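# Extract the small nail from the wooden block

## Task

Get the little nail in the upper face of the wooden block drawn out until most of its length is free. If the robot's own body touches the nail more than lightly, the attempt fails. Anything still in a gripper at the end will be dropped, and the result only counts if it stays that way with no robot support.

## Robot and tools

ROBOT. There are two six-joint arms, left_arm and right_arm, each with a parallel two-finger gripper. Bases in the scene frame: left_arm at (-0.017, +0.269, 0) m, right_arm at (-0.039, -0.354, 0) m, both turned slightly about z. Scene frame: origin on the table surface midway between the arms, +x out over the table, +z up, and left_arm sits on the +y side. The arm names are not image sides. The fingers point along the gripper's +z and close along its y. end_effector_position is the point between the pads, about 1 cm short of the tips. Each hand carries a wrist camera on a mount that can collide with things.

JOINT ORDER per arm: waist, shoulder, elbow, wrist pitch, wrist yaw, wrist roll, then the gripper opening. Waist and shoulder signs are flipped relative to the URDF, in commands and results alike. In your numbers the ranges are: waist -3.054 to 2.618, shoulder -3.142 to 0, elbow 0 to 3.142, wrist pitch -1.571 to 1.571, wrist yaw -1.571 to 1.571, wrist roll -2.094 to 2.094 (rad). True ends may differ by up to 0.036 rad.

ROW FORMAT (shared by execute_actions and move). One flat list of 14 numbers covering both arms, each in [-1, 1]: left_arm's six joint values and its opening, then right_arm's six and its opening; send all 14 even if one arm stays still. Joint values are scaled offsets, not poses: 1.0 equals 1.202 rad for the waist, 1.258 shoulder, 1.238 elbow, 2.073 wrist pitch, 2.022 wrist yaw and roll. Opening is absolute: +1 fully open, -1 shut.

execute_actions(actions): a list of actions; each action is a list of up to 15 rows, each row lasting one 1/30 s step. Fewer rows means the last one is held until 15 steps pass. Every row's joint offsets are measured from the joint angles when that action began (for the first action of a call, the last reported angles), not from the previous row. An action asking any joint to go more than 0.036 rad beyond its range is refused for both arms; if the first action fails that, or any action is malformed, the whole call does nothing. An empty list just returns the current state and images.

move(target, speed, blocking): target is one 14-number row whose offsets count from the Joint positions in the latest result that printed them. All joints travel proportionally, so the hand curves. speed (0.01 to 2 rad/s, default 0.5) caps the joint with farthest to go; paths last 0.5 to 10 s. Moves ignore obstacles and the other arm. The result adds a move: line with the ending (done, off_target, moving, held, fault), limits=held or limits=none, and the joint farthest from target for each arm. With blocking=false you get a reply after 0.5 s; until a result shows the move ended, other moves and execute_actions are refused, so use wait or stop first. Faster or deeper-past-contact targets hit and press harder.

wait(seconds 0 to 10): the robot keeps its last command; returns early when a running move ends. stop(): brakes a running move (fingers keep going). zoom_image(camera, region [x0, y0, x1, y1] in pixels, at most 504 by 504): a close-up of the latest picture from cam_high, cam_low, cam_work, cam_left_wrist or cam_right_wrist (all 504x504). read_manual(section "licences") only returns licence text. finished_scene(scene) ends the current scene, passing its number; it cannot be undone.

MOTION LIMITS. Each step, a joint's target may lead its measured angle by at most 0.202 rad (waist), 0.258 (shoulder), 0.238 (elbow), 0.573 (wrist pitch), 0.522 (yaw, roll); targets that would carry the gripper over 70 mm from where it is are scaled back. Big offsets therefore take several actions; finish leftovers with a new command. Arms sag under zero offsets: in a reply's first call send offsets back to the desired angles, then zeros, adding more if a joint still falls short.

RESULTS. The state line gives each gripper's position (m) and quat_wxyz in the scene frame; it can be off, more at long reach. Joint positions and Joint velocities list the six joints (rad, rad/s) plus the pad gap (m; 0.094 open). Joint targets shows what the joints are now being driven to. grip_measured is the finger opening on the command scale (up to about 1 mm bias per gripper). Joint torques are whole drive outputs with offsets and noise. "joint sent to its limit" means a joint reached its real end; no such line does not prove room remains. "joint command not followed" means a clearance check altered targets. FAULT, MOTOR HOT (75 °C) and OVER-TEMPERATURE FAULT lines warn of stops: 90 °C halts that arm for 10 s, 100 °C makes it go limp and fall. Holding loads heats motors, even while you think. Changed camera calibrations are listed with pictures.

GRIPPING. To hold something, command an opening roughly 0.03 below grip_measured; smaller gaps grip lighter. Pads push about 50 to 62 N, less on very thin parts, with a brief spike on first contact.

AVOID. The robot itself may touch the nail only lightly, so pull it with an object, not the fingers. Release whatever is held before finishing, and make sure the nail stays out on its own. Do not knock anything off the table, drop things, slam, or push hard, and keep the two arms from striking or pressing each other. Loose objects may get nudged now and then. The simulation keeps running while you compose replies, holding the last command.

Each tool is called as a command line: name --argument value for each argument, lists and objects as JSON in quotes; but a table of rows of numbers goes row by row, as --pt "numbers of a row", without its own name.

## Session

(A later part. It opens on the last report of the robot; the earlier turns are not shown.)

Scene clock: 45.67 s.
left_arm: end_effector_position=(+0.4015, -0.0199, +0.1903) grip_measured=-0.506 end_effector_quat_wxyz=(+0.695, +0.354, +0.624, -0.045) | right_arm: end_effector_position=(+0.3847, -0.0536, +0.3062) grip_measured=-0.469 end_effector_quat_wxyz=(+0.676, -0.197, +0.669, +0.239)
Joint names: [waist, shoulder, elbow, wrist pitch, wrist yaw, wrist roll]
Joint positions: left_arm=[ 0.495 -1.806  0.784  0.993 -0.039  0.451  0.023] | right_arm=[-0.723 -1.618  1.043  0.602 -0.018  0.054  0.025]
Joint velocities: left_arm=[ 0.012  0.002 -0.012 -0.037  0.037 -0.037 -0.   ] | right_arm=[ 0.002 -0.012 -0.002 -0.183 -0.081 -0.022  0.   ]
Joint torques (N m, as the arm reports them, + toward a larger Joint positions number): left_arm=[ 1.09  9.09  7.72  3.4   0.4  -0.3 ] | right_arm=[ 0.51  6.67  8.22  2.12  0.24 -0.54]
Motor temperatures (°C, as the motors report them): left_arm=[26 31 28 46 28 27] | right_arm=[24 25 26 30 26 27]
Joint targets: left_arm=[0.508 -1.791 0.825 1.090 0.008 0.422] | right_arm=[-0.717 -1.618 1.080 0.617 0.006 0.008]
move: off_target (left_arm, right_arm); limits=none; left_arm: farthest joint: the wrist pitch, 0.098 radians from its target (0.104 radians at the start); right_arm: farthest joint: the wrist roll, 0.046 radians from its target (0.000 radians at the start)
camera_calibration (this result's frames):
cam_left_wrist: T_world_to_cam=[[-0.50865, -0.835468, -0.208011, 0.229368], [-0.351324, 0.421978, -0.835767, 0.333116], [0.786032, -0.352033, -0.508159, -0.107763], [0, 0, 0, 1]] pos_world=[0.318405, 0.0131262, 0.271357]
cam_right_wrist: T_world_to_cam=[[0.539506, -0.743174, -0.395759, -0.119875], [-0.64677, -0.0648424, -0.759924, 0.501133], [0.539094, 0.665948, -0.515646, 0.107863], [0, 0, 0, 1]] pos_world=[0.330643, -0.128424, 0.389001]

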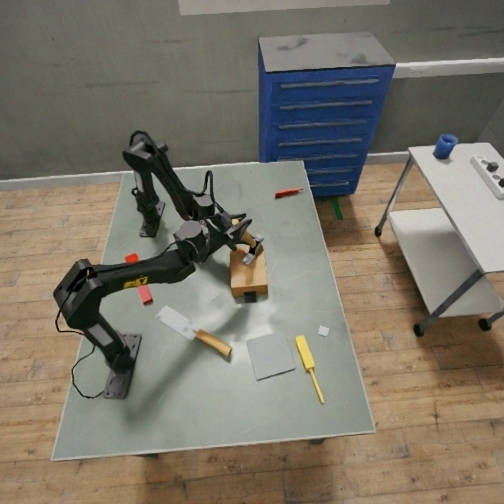

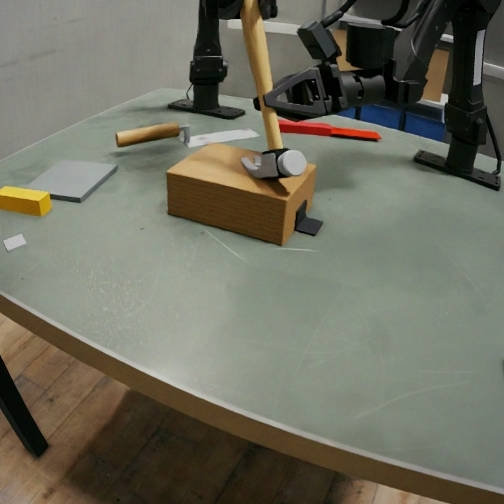

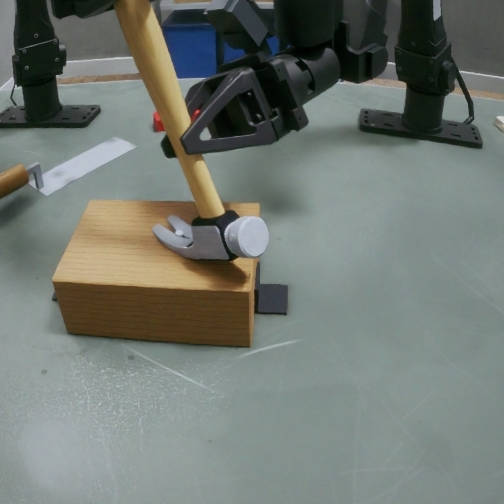

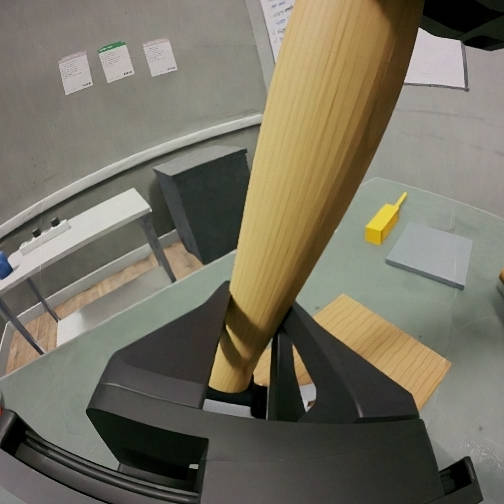

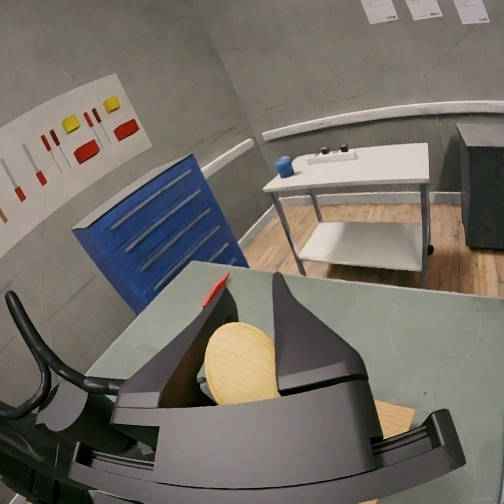

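move --target '[-0.07,0.011,0.045,0.05,-0.06,-0.17,-0.7,-0.045,-0.2,0.22,-0.02,0,0,-0.8]' --speed 0.13

zoom_image --camera "cam_work" --region '[120,170,280,270]'

move --target '[-0.07,0.011,0.045,0.05,-0.06,-0.17,-0.7,-0.045,-0.2,0.22,-0.02,0,0,-0.8]' --speed 0.13

zoom_image --camera "cam_work" --region '[120,170,280,270]'

Scene clock: 48.93 s.
left_arm: end_effector_position=(+0.4125, -0.0038, +0.1895) grip_measured=-0.507 end_effector_quat_wxyz=(+0.688, +0.281, +0.661, -0.105) | right_arm: end_effector_position=(+0.4090, -0.0178, +0.3143) grip_measured=-0.558 end_effector_quat_wxyz=(+0.660, -0.205, +0.673, +0.262)
Joint names: [waist, shoulder, elbow, wrist pitch, wrist yaw, wrist roll]
Joint positions: left_arm=[ 0.45  -1.807  0.784  0.992 -0.022  0.249  0.023] | right_arm=[-0.742 -1.754  1.248  0.515 -0.047  0.082  0.021]
Joint velocities: left_arm=[ 0.002 -0.012 -0.007  0.022 -0.007  0.125  0.   ] | right_arm=[ 0.017  0.002  0.002 -0.022 -0.007 -0.051 -0.   ]
Joint torques (N m, as the arm reports them, + toward a larger Joint positions number): left_arm=[-3.36  9.16  8.59  3.48 -1.23 -1.47] | right_arm=[-3.03  0.17 10.39  2.44  0.28 -0.32]
Motor temperatures (°C, as the motors report them): left_arm=[26 31 28 46 28 27] | right_arm=[25 25 27 31 26 27]
Joint targets: left_arm=[0.410 -1.792 0.839 1.097 -0.160 0.108] | right_arm=[-0.777 -1.870 1.316 0.561 -0.018 0.054]
move: off_target (left_arm, right_arm); limits=none; left_arm: farthest joint: the wrist roll, 0.142 radians from its target (0.344 radians at the start); right_arm: farthest joint: the shoulder, 0.116 radians from its target (0.252 radians at the start)
camera_calibration (this result's frames):
cam_left_wrist: T_world_to_cam=[[-0.492251, -0.870424, -0.00721372, 0.20326], [-0.456349, 0.265119, -0.849386, 0.374828], [0.741238, -0.414819, -0.527722, -0.0892007], [0, 0, 0, 1]] pos_world=[0.337227, 0.0405463, 0.272767]
cam_right_wrist: T_world_to_cam=[[0.56139, -0.712547, -0.420855, -0.103719], [-0.66637, -0.0876736, -0.740449, 0.526787], [0.490707, 0.696125, -0.524039, 0.0980665], [0, 0, 0, 1]] pos_world=[0.36114, -0.0959862, 0.397798]

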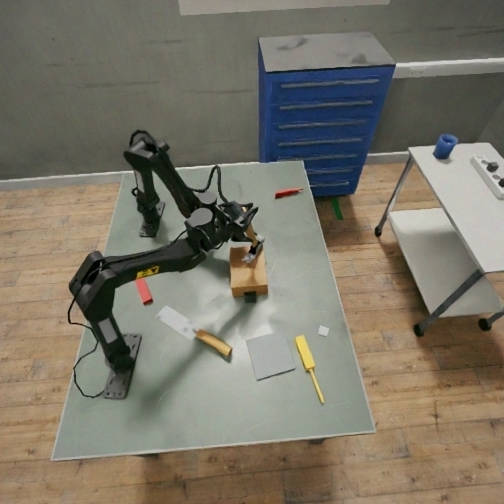

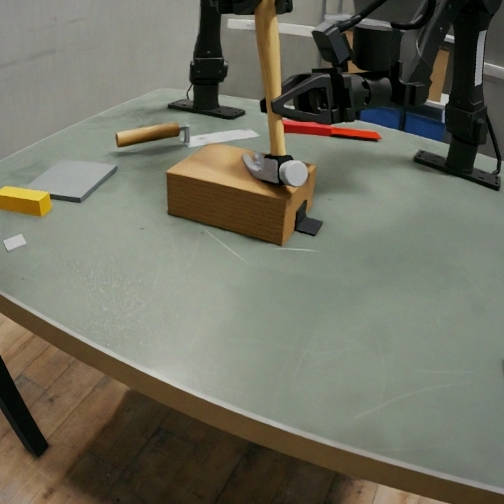

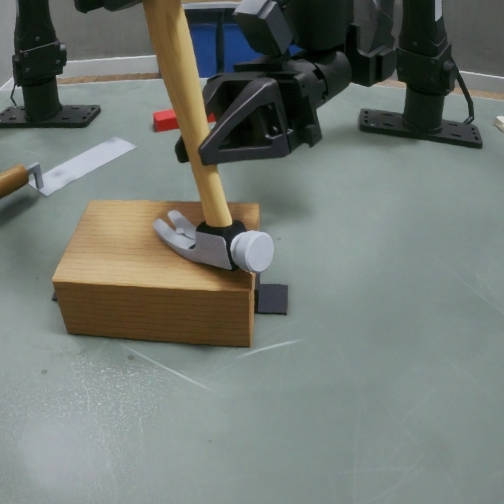

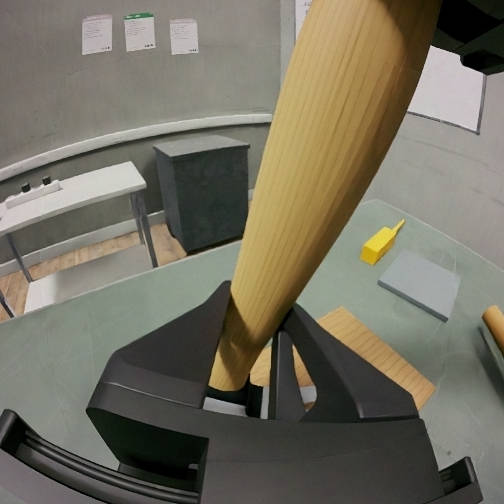

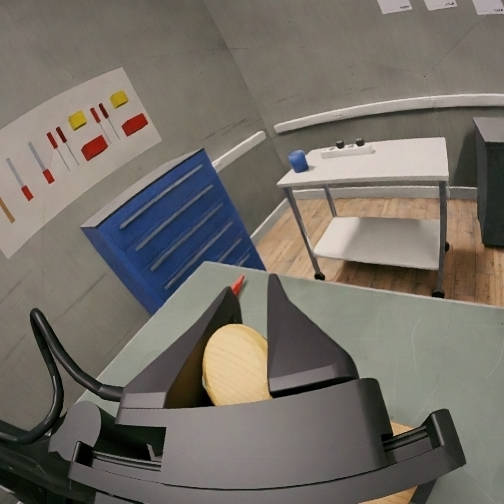

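Region (120, 170, 280, 270) of cam_work's 504x504 image, scaled by 3.150, with more detail than that image has; it fills the top 315 rows of this view, and the rest is white.

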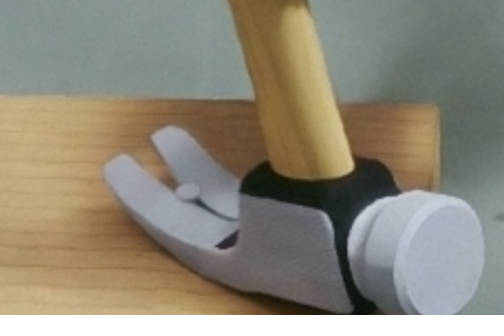

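Scene clock: 51.97 s.
left_arm: end_effector_position=(+0.4223, +0.0086, +0.1886) grip_measured=-0.505 end_effector_quat_wxyz=(+0.676, +0.220, +0.685, -0.159) | right_arm: end_effector_position=(+0.4362, +0.0137, +0.3181) grip_measured=-0.568 end_effector_quat_wxyz=(+0.654, -0.219, +0.677, +0.256)
Joint names: [waist, shoulder, elbow, wrist pitch, wrist yaw, wrist roll]
Joint positions: left_arm=[ 0.409 -1.814  0.792  0.988  0.007  0.08   0.023] | right_arm=[-0.76  -1.896  1.466  0.417 -0.041  0.059  0.02 ]
Joint velocities: left_arm=[ 0.007 -0.022 -0.022  0.081  0.022 -0.051  0.   ] | right_arm=[-0.007 -0.012  0.007  0.007 -0.022 -0.007 -0.001]
Joint torques (N m, as the arm reports them, + toward a larger Joint positions number): left_arm=[-3.71  9.63  8.17  3.54 -1.32 -1.84] | right_arm=[-3.14  1.75  9.52  2.56 -0.06  0.27]
Motor temperatures (°C, as the motors report them): left_arm=[26 31 28 47 28 28] | right_arm=[25 25 27 32 26 27]
Joint targets: left_arm=[0.366 -1.793 0.840 1.095 -0.143 -0.095] | right_arm=[-0.796 -2.005 1.520 0.473 -0.046 0.082]
move: off_target (left_arm, right_arm); limits=none; left_arm: farthest joint: the wrist roll, 0.174 radians from its target (0.344 radians at the start); right_arm: farthest joint: the shoulder, 0.110 radians from its target (0.252 radians at the start)
camera_calibration (this result's frames):
cam_left_wrist: T_world_to_cam=[[-0.469741, -0.867811, 0.162013, 0.177451], [-0.536512, 0.134889, -0.833042, 0.407098], [0.701069, -0.478236, -0.528954, -0.0740986], [0, 0, 0, 1]] pos_world=[0.353717, 0.0636444, 0.271185]
cam_right_wrist: T_world_to_cam=[[0.56877, -0.71813, -0.400986, -0.104381], [-0.667583, -0.118286, -0.735079, 0.549692], [0.480452, 0.685782, -0.546689, 0.0766604], [0, 0, 0, 1]] pos_world=[0.389502, -0.0625107, 0.404122]

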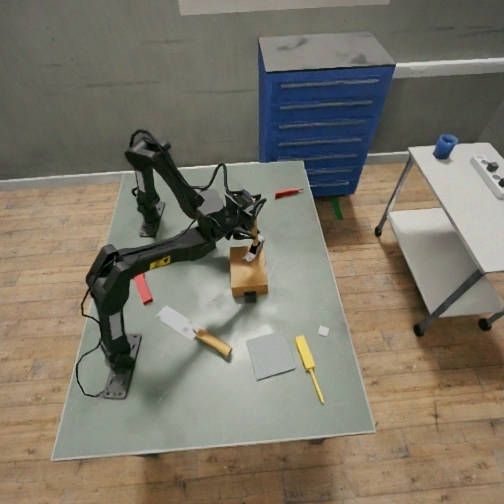

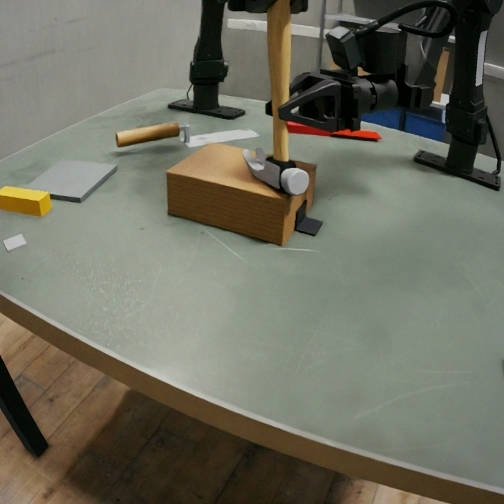

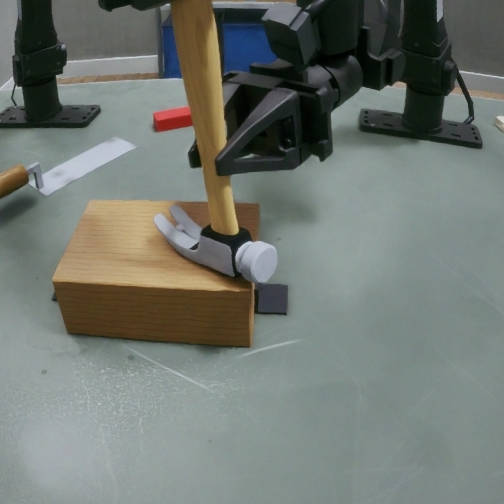

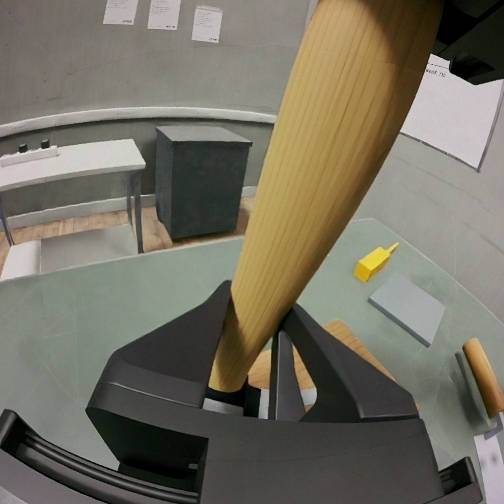

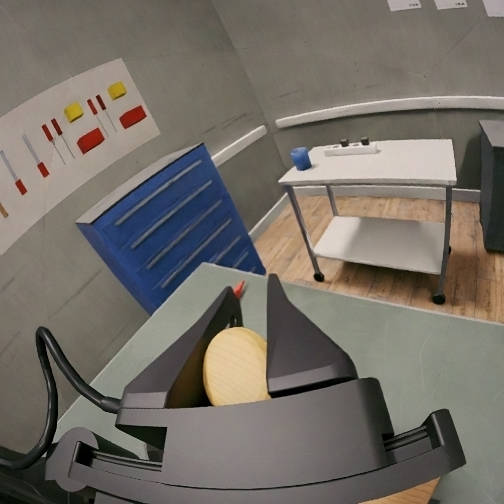

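Region (120, 170, 280, 270) of cam_work's 504x504 image, scaled by 3.150, with more detail than that image has; it fills the top 315 rows of this view, and the rest is white.

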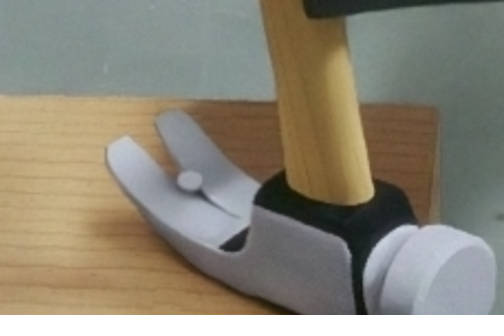

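Up ~6 mm. Continue.

move --target '[-0.07,0.011,0.045,0.05,-0.06,-0.17,-0.7,-0.05,-0.2,0.24,-0.03,0,0,-0.8]' --speed 0.13

zoom_image --camera "cam_work" --region '[120,170,280,290]'

move --target '[-0.07,0.011,0.045,0.05,-0.06,-0.17,-0.7,-0.05,-0.2,0.26,-0.04,0,0,-0.8]' --speed 0.13

zoom_image --camera "cam_work" --region '[120,170,280,290]'

Scene clock: 55.17 s.
left_arm: end_effector_position=(+0.4383, +0.0337, +0.1880) grip_measured=-0.503 end_effector_quat_wxyz=(+0.668, +0.139, +0.705, -0.194) | right_arm: end_effector_position=(+0.4635, +0.0631, +0.3216) grip_measured=-0.572 end_effector_quat_wxyz=(+0.662, -0.255, +0.656, +0.256)
Joint names: [waist, shoulder, elbow, wrist pitch, wrist yaw, wrist roll]
Joint positions: left_arm=[ 0.355 -1.822  0.799  0.989 -0.002 -0.088  0.023] | right_arm=[-0.788 -2.101  1.755  0.355 -0.066 -0.002  0.02 ]
Joint velocities: left_arm=[ 0.017 -0.007  0.002 -0.007 -0.037 -0.037 -0.003] | right_arm=[ 0.002 -0.012  0.017 -0.051  0.007  0.007  0.   ]
Joint torques (N m, as the arm reports them, + toward a larger Joint positions number): left_arm=[-2.29  9.65  8.12  3.49 -0.98 -1.85] | right_arm=[-2.7   7.41  6.43  1.98  0.24  0.72]
Motor temperatures (°C, as the motors report them): left_arm=[26 31 28 47 28 28] | right_arm=[25 26 27 32 26 27]
Joint targets: left_arm=[0.325 -1.801 0.848 1.092 -0.114 -0.264] | right_arm=[-0.819 -2.147 1.764 0.355 -0.042 0.059]
move: off_target (left_arm, right_arm); limits=none; left_arm: farthest joint: the wrist roll, 0.176 radians from its target (0.343 radians at the start); right_arm: farthest joint: the wrist roll, 0.061 radians from its target (0.000 radians at the start)
camera_calibration (this result's frames):
cam_left_wrist: T_world_to_cam=[[-0.389674, -0.862336, 0.323313, 0.141267], [-0.606425, -0.0239524, -0.79478, 0.440656], [0.693111, -0.50577, -0.513609, -0.0720444], [0, 0, 0, 1]] pos_world=[0.372208, 0.0959368, 0.267548]
cam_right_wrist: T_world_to_cam=[[0.627638, -0.698415, -0.343928, -0.129927], [-0.617448, -0.177509, -0.766321, 0.566872], [0.47416, 0.69333, -0.542646, 0.0327708], [0, 0, 0, 1]] pos_world=[0.416023, -0.0128395, 0.407503]

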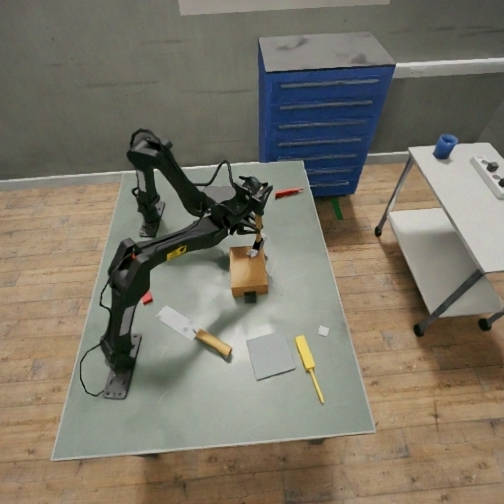

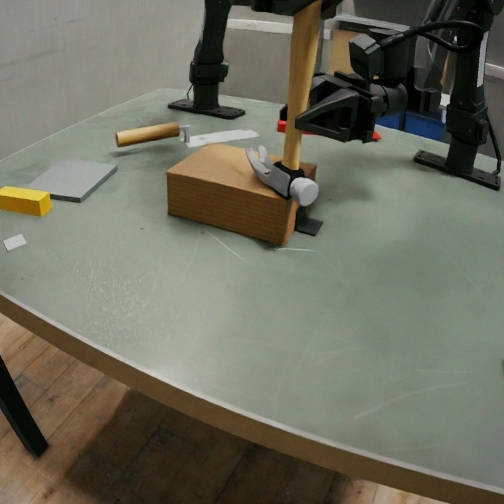

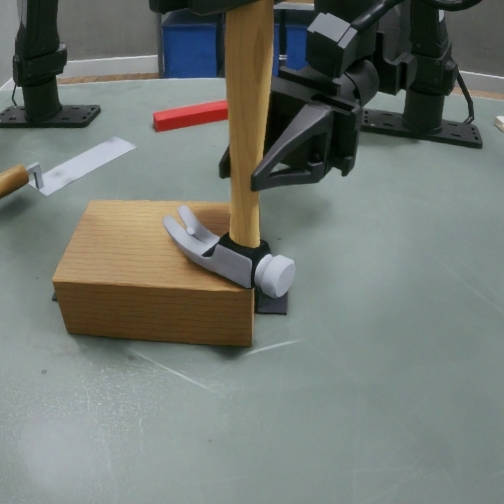

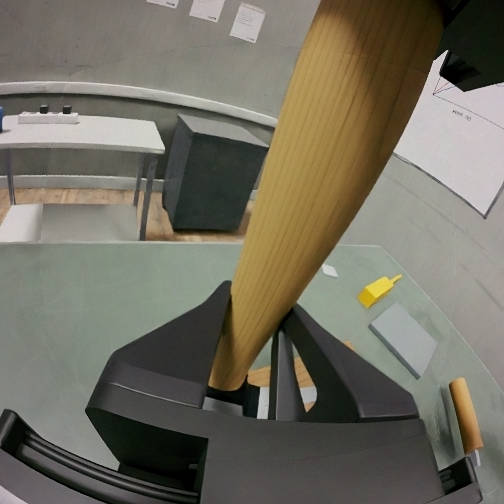

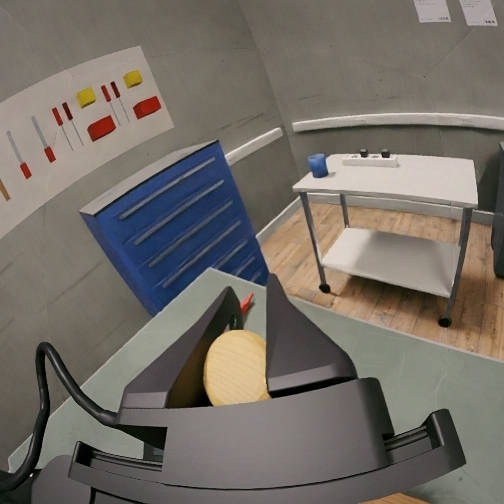

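Region (120, 170, 280, 290) of cam_work's 504x504 image, scaled by 3.150, with more detail than that image has; it fills the top 378 rows of this view, and the rest is white.

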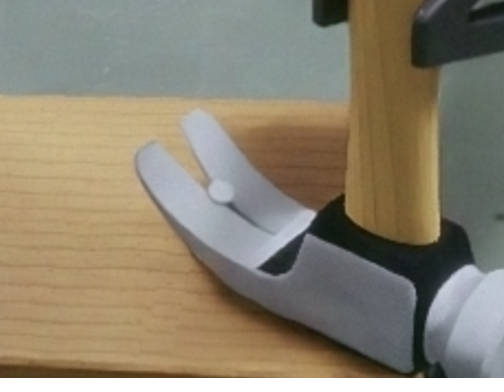

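Scene clock: 58.13 s.
left_arm: end_effector_position=(+0.4565, +0.0737, +0.1842) grip_measured=-0.477 end_effector_quat_wxyz=(+0.665, +0.056, +0.720, -0.188) | right_arm: end_effector_position=(+0.4761, +0.1137, +0.3164) grip_measured=-0.572 end_effector_quat_wxyz=(+0.654, -0.298, +0.644, +0.260)
Joint names: [waist, shoulder, elbow, wrist pitch, wrist yaw, wrist roll]
Joint positions: left_arm=[ 0.289 -1.826  0.797  0.984 -0.061 -0.202  0.025] | right_arm=[-0.824 -2.297  2.067  0.222 -0.103 -0.056  0.02 ]
Joint velocities: left_arm=[-0.002  0.007 -0.002 -0.022  0.051  0.022  0.   ] | right_arm=[ 0.002 -0.017 -0.007  0.066 -0.022  0.037 -0.001]
Joint torques (N m, as the arm reports them, + toward a larger Joint positions number): left_arm=[-1.52  9.48  8.71  3.54 -0.56 -2.42] | right_arm=[-2.05  8.04  6.48  2.49  0.37  0.63]
Motor temperatures (°C, as the motors report them): left_arm=[26 31 28 47 28 29] | right_arm=[25 26 27 33 26 27]
Joint targets: left_arm=[0.270 -1.808 0.854 1.093 -0.123 -0.431] | right_arm=[-0.848 -2.353 2.076 0.272 -0.066 -0.002]
move: off_target (left_arm, right_arm); limits=none; left_arm: farthest joint: the wrist roll, 0.230 radians from its target (0.344 radians at the start); right_arm: farthest joint: the shoulder, 0.055 radians from its target (0.251 radians at the start)
camera_calibration (this result's frames):
cam_left_wrist: T_world_to_cam=[[-0.257907, -0.867146, 0.426076, 0.10533], [-0.635757, -0.179756, -0.750667, 0.46634], [0.727528, -0.464483, -0.504934, -0.086773], [0, 0, 0, 1]] pos_world=[0.386774, 0.134859, 0.261372]
cam_right_wrist: T_world_to_cam=[[0.685688, -0.666136, -0.293419, -0.151573], [-0.582002, -0.25964, -0.770624, 0.573501], [0.437157, 0.699178, -0.565724, 0.0130196], [0, 0, 0, 1]] pos_world=[0.432019, 0.0388328, 0.404845]

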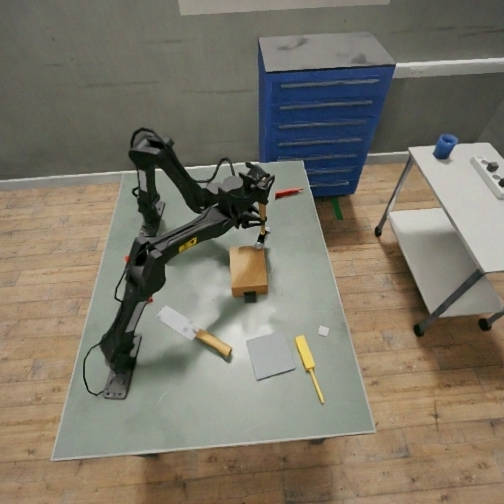

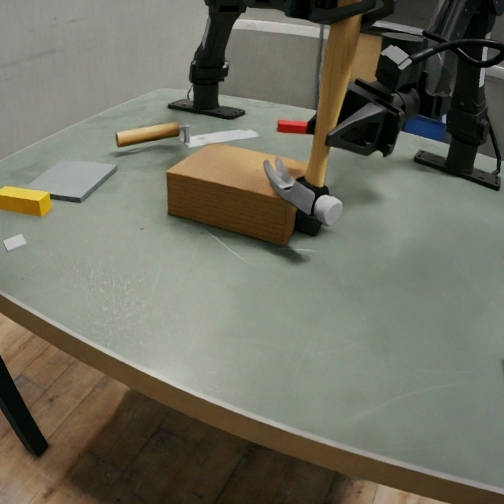

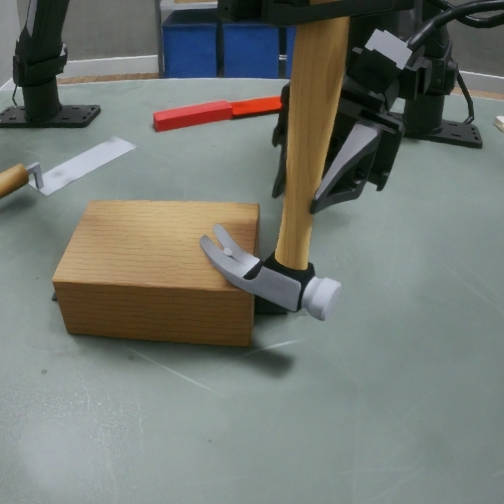

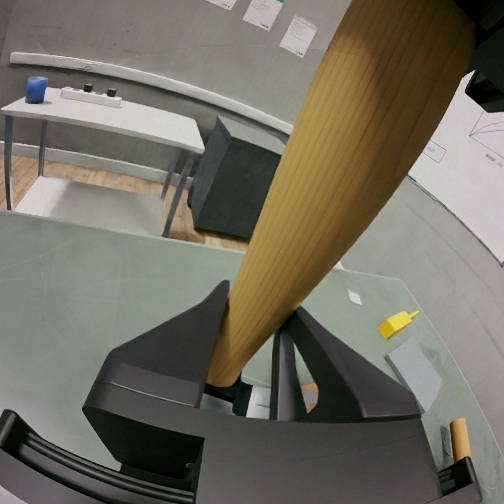

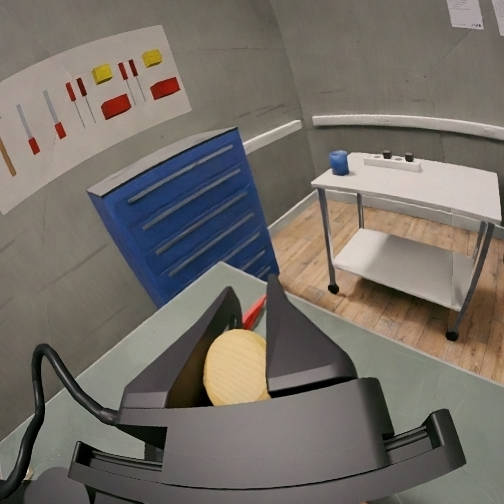

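Region (120, 170, 280, 290) of cam_work's 504x504 image, scaled by 3.150, with more detail than that image has; it fills the top 378 rows of this view, and the rest is white.

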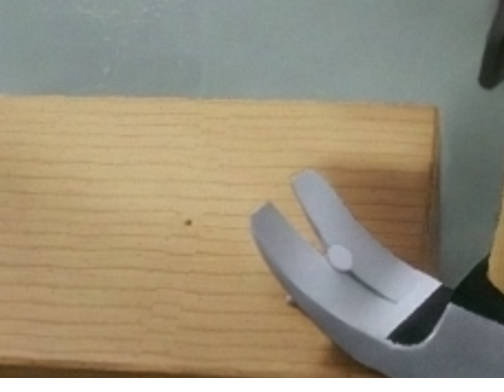

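move --target '[0,0.012,0.045,0.05,0,0,-0.7,0,0,0.01,0.02,0,0,0.5]' --speed 0.2

move --target '[0,0.012,0.045,0.05,0,0,-0.7,0,0.7,-0.85,0.17,0,0,0.5]' --speed 0.5

move --target '[-0.24,0.2,0.38,-0.3,0.03,0.08,-0.7,0.3,0.02,0.02,0.01,0,0,0.5]' --speed 0.4

move --target '[0,0.015,0.04,-0.63,0,0,-0.7,0,0.02,0.02,0.01,0,0,0.5]' --speed 0.4

Scene clock: 59.50 s.
left_arm: end_effector_position=(+0.4566, +0.0744, +0.1826) grip_measured=-0.500 end_effector_quat_wxyz=(+0.664, +0.058, +0.722, -0.184) | right_arm: end_effector_position=(+0.4775, +0.1147, +0.3159) grip_measured=+0.497 end_effector_quat_wxyz=(+0.659, -0.297, +0.640, +0.261)
Joint names: [waist, shoulder, elbow, wrist pitch, wrist yaw, wrist roll]
Joint positions: left_arm=[ 0.289 -1.826  0.796  0.981 -0.064 -0.194  0.023] | right_arm=[-0.824 -2.306  2.067  0.243 -0.103 -0.057  0.07 ]
Joint velocities: left_arm=[-0.007  0.012 -0.002  0.022 -0.051  0.066 -0.   ] | right_arm=[-0.002  0.022 -0.007 -0.007  0.037 -0.037 -0.001]
Joint torques (N m, as the arm reports them, + toward a larger Joint positions number): left_arm=[ 0.08  9.24  8.75  3.53  0.01 -0.09] | right_arm=[-0.03 12.28  6.68  2.19  0.    0.02]
Motor temperatures (°C, as the motors report them): left_arm=[26 31 28 48 28 29] | right_arm=[25 27 27 33 26 27]
Joint targets: left_arm=[0.289 -1.810 0.853 1.088 -0.061 -0.202] | right_arm=[-0.824 -2.297 2.079 0.263 -0.103 -0.056]
move: off_target (left_arm, right_arm); limits=none; left_arm: farthest joint: the wrist pitch, 0.107 radians from its target (0.104 radians at the start); right_arm: farthest joint: the wrist pitch, 0.021 radians from its target (0.042 radians at the start)
camera_calibration (this result's frames):
cam_left_wrist: T_world_to_cam=[[-0.25485, -0.871893, 0.418155, 0.107052], [-0.636587, -0.174232, -0.751265, 0.465362], [0.727879, -0.457652, -0.510634, -0.0869253], [0, 0, 0, 1]] pos_world=[0.386797, 0.134637, 0.260459]
cam_right_wrist: T_world_to_cam=[[0.688726, -0.663969, -0.291208, -0.154444], [-0.573956, -0.253903, -0.778529, 0.572187], [0.442981, 0.703334, -0.555959, 0.00514015], [0, 0, 0, 1]] pos_world=[0.432503, 0.0391189, 0.403347]

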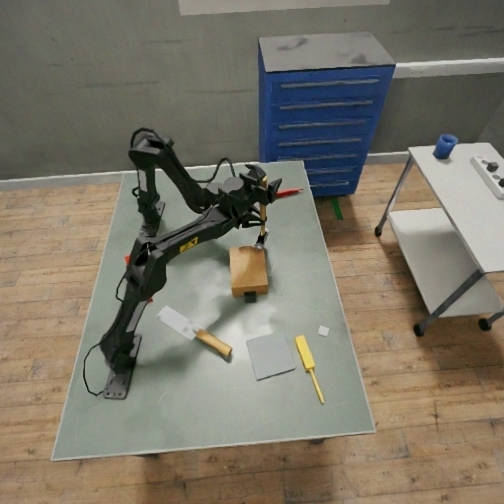

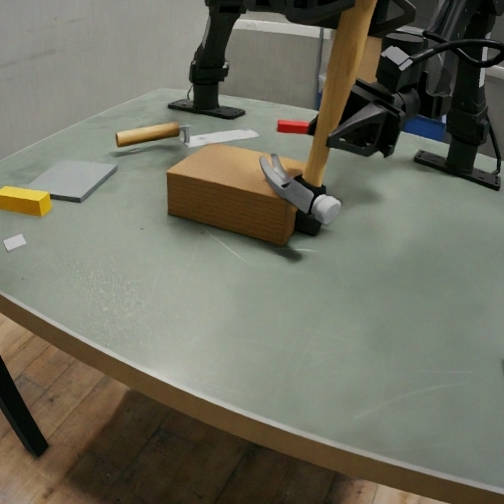

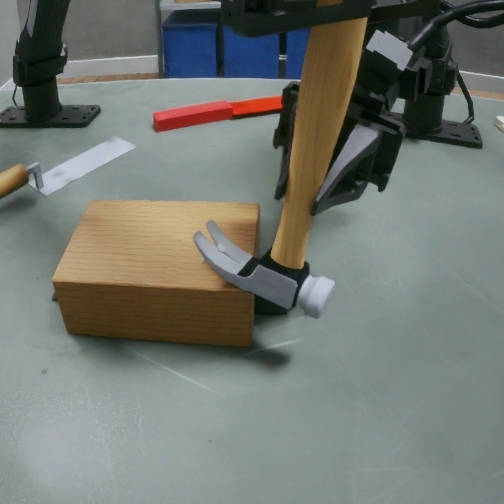

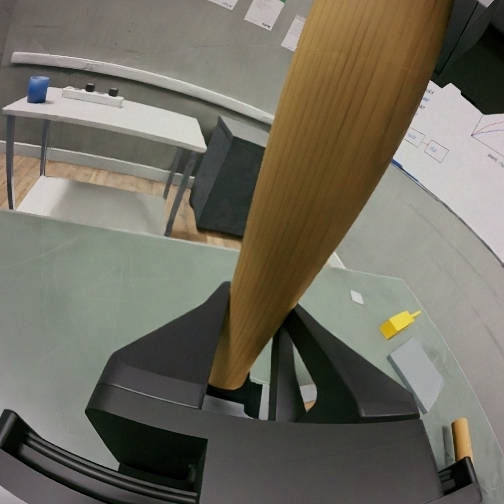

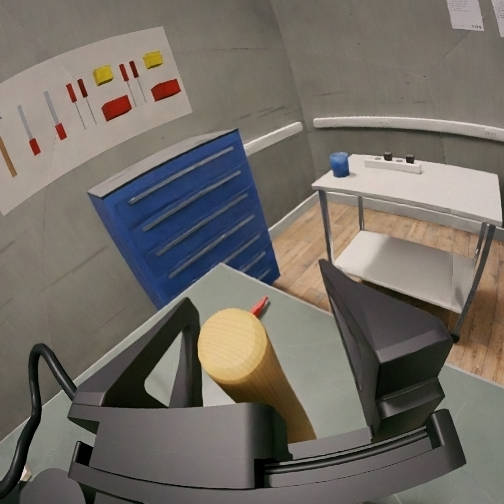

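Scene clock: 62.17 s.
left_arm: end_effector_position=(+0.4566, +0.0744, +0.1824) grip_measured=-0.500 end_effector_quat_wxyz=(+0.664, +0.057, +0.722, -0.184) | right_arm: end_effector_position=(+0.3152, -0.0245, +0.3669) grip_measured=+0.497 end_effector_quat_wxyz=(+0.704, -0.281, +0.593, +0.273)
Joint names: [waist, shoulder, elbow, wrist pitch, wrist yaw, wrist roll]
Joint positions: left_arm=[ 0.289 -1.827  0.796  0.982 -0.064 -0.194  0.023] | right_arm=[-0.824 -1.458  1.024  0.576 -0.103 -0.057  0.07 ]
Joint velocities: left_arm=[ 0.007 -0.012  0.007 -0.037 -0.037  0.022 -0.001] | right_arm=[ 0.002  0.002 -0.017  0.007 -0.022  0.022 -0.001]
Joint torques (N m, as the arm reports them, + toward a larger Joint positions number): left_arm=[-0.04  9.25  8.66  3.5  -0.01 -0.01] | right_arm=[0.   7.72 5.12 2.13 0.   0.01]
Motor temperatures (°C, as the motors report them): left_arm=[26 31 28 48 28 29] | right_arm=[25 28 27 33 26 27]
Joint targets: left_arm=[0.289 -1.812 0.852 1.085 -0.063 -0.194] | right_arm=[-0.824 -1.425 1.015 0.595 -0.103 -0.057]
move: off_target (left_arm, right_arm); limits=none; left_arm: farthest joint: the wrist pitch, 0.103 radians from its target (0.104 radians at the start); right_arm: farthest joint: the shoulder, 0.033 radians from its target (0.880 radians at the start)
camera_calibration (this result's frames):
cam_left_wrist: T_world_to_cam=[[-0.254521, -0.871998, 0.418138, 0.107045], [-0.636515, -0.174461, -0.751273, 0.465263], [0.728057, -0.457366, -0.510636, -0.0871597], [0, 0, 0, 1]] pos_world=[0.38685, 0.134649, 0.260274]
cam_right_wrist: T_world_to_cam=[[0.718185, -0.638717, -0.276135, -0.134369], [-0.489233, -0.181281, -0.853105, 0.485859], [0.494835, 0.747782, -0.442675, 0.146454], [0, 0, 0, 1]] pos_world=[0.26173, -0.107263, 0.442217]

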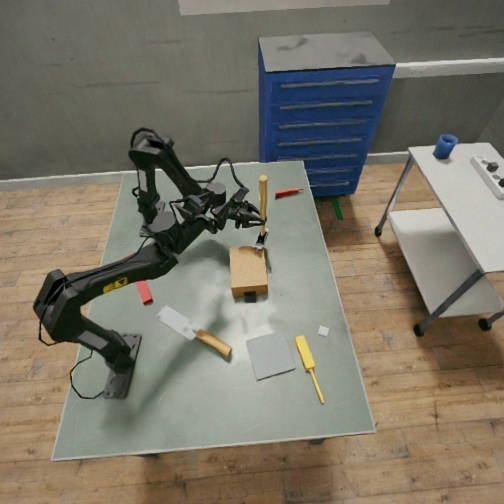

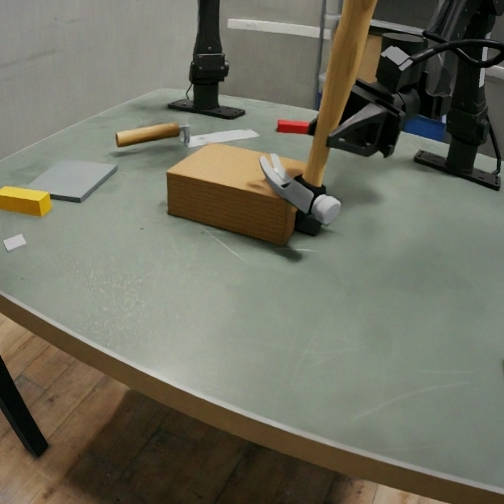

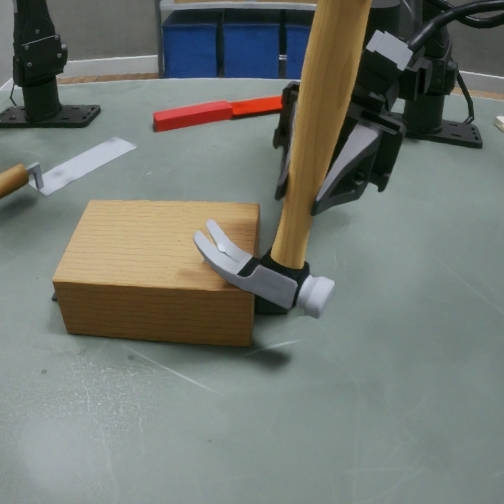

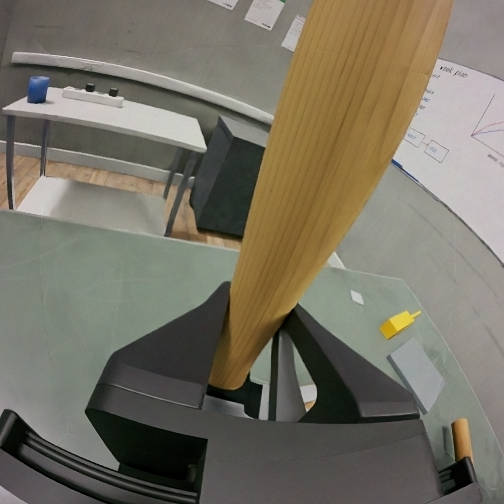

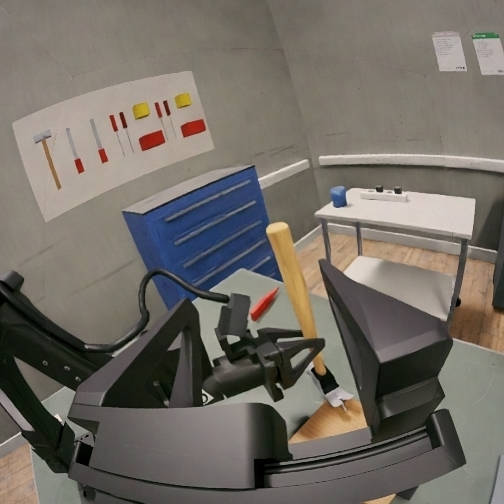

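Scene clock: 64.57 s.
left_arm: end_effector_position=(+0.5062, +0.2035, +0.2989) grip_measured=-0.499 end_effector_quat_wxyz=(+0.647, +0.028, +0.760, -0.051) | right_arm: end_effector_position=(+0.4074, -0.1678, +0.3673) grip_measured=+0.497 end_effector_quat_wxyz=(+0.741, -0.172, +0.632, +0.145)
Joint names: [waist, shoulder, elbow, wrist pitch, wrist yaw, wrist roll]
Joint positions: left_arm=[ 0.007 -1.623  1.208  0.256 -0.016 -0.043  0.024] | right_arm=[-0.47  -1.458  1.024  0.577 -0.103 -0.057  0.07 ]
Joint velocities: left_arm=[ 0.007  0.002 -0.007 -0.007  0.051  0.051  0.   ] | right_arm=[ 0.002  0.012  0.007  0.037  0.037  0.007 -0.   ]
Joint torques (N m, as the arm reports them, + toward a larger Joint positions number): left_arm=[-0.49 11.71 10.19  3.48  0.1   0.12] | right_arm=[0.52 7.18 7.43 2.11 0.   0.01]
Motor temperatures (°C, as the motors report them): left_arm=[26 32 29 48 28 28] | right_arm=[25 28 27 33 26 27]
Joint targets: left_arm=[0.001 -1.576 1.267 0.360 -0.003 -0.032] | right_arm=[-0.464 -1.433 1.048 0.596 -0.103 -0.057]
move: off_target (left_arm, right_arm); limits=none; left_arm: farthest joint: the wrist pitch, 0.104 radians from its target (0.622 radians at the start); right_arm: farthest joint: the shoulder, 0.026 radians from its target (0.026 radians at the start)
camera_calibration (this result's frames):
cam_left_wrist: T_world_to_cam=[[-0.0284725, -0.962257, 0.27065, 0.131482], [-0.65083, -0.18766, -0.735666, 0.612181], [0.75869, -0.197094, -0.620922, -0.0402179], [0, 0, 0, 1]] pos_world=[0.432682, 0.233475, 0.389802]
cam_right_wrist: T_world_to_cam=[[0.452304, -0.848104, -0.275937, -0.21894], [-0.520518, 0.000208714, -0.853851, 0.548755], [0.724212, 0.52983, -0.441359, 0.0777256], [0, 0, 0, 1]] pos_world=[0.328374, -0.226979, 0.442447]

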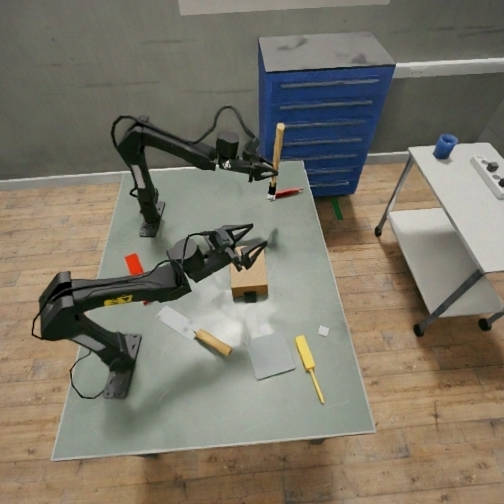

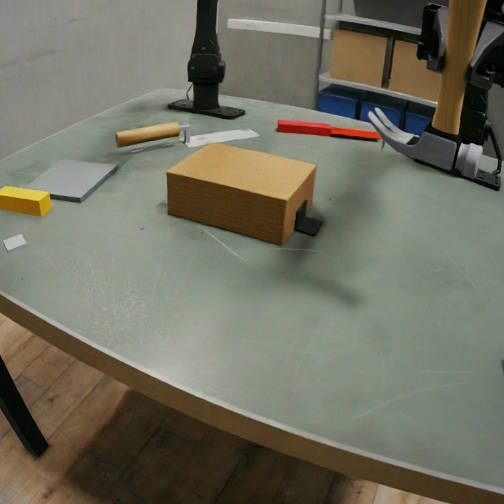

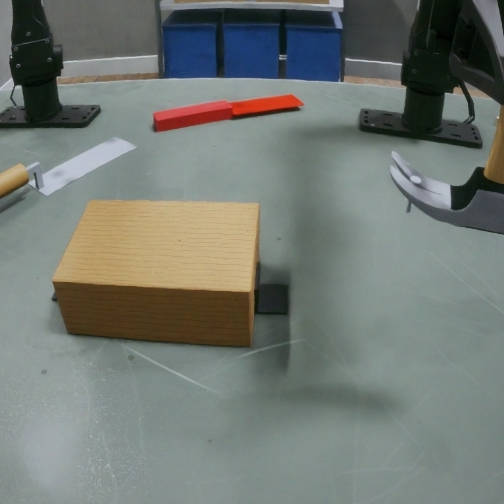

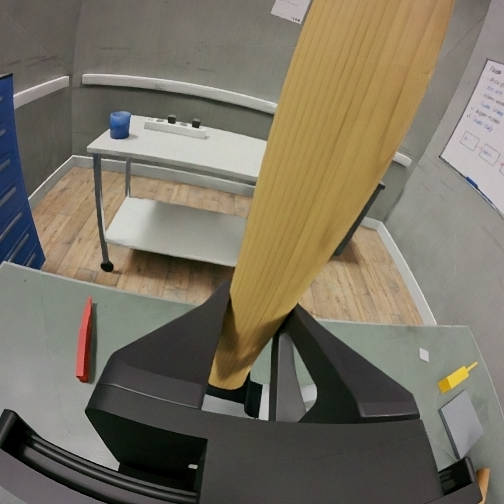

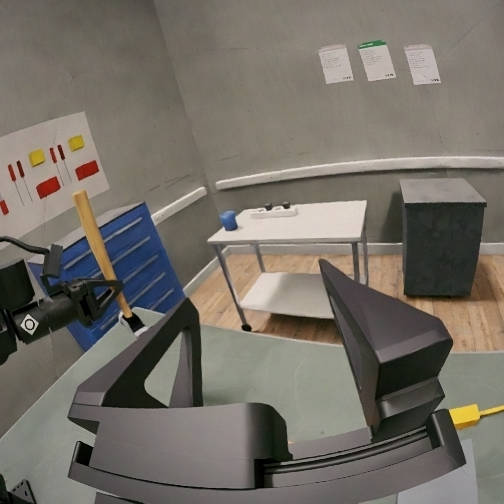

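Scene clock: 68.37 s.
left_arm: end_effector_position=(+0.2958, +0.2313, +0.0862) grip_measured=-0.499 end_effector_quat_wxyz=(+0.058, +0.044, +0.997, +0.003) | right_arm: end_effector_position=(+0.4073, -0.1679, +0.3677) grip_measured=+0.497 end_effector_quat_wxyz=(+0.742, -0.172, +0.632, +0.145)
Joint names: [waist, shoulder, elbow, wrist pitch, wrist yaw, wrist roll]
Joint positions: left_arm=[ 0.007 -1.646  1.211 -1.021 -0.016 -0.043  0.024] | right_arm=[-0.47  -1.458  1.024  0.579 -0.103 -0.057  0.07 ]
Joint velocities: left_arm=[-0.007  0.002  0.017 -0.037  0.081 -0.022  0.   ] | right_arm=[-0.002 -0.002 -0.002  0.022 -0.022 -0.022 -0.001]
Joint torques (N m, as the arm reports them, + toward a larger Joint positions number): left_arm=[ 0.05 10.08  8.31  0.4   0.01  0.03] | right_arm=[-0.01  7.19  7.44  2.11  0.    0.01]
Motor temperatures (°C, as the motors report them): left_arm=[26 32 29 47 28 28] | right_arm=[25 28 27 33 26 27]
Joint targets: left_arm=[0.007 -1.604 1.258 -1.049 -0.016 -0.043] | right_arm=[-0.470 -1.433 1.048 0.598 -0.103 -0.057]
move: off_target (left_arm, right_arm); limits=none; left_arm: farthest joint: the elbow, 0.046 radians from its target (0.049 radians at the start); right_arm: farthest joint: the shoulder, 0.026 radians from its target (0.026 radians at the start)
camera_calibration (this result's frames):
cam_left_wrist: T_world_to_cam=[[0.158897, -0.987062, -0.0214542, 0.185358], [-0.903799, -0.15417, 0.399223, 0.293258], [-0.397366, -0.0440449, -0.916603, 0.324843], [0, 0, 0, 1]] pos_world=[0.364675, 0.242479, 0.184654]
cam_right_wrist: T_world_to_cam=[[0.452698, -0.847958, -0.275738, -0.219039], [-0.519295, 0.000660868, -0.854595, 0.5489], [0.724843, 0.530063, -0.440041, 0.0772348], [0, 0, 0, 1]] pos_world=[0.328216, -0.227038, 0.442676]

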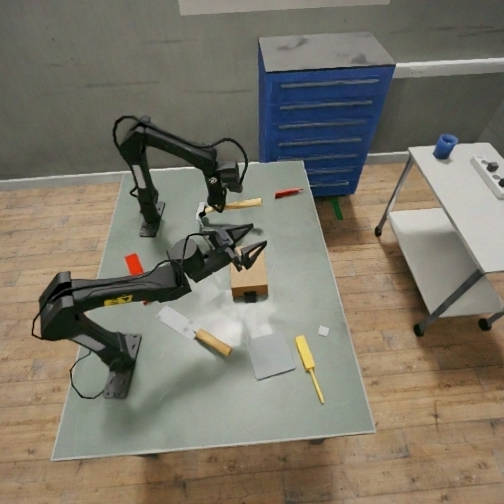

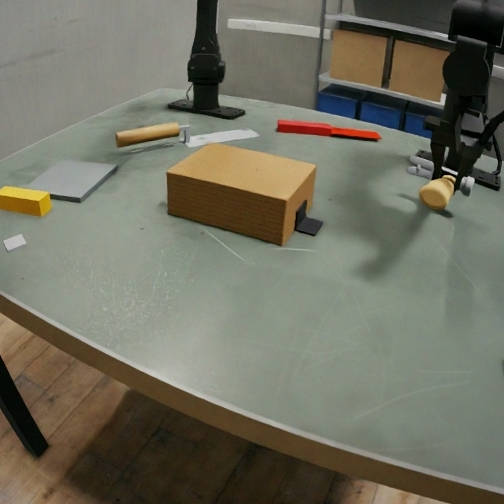

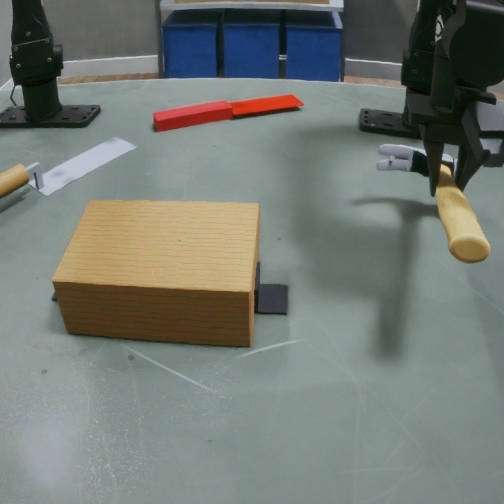

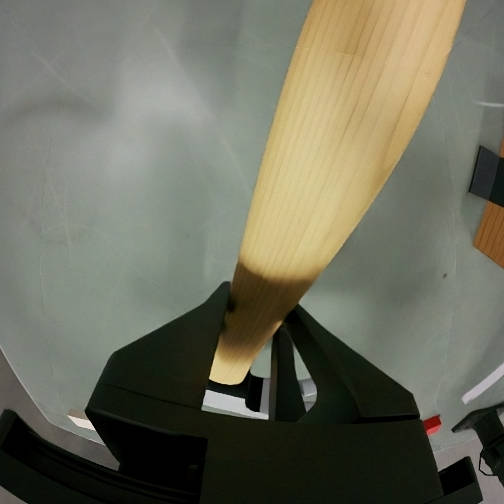

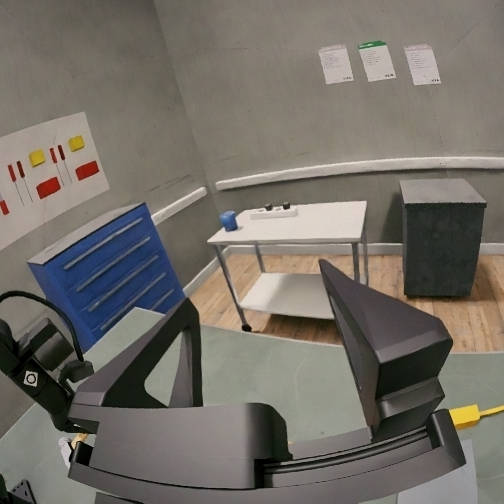

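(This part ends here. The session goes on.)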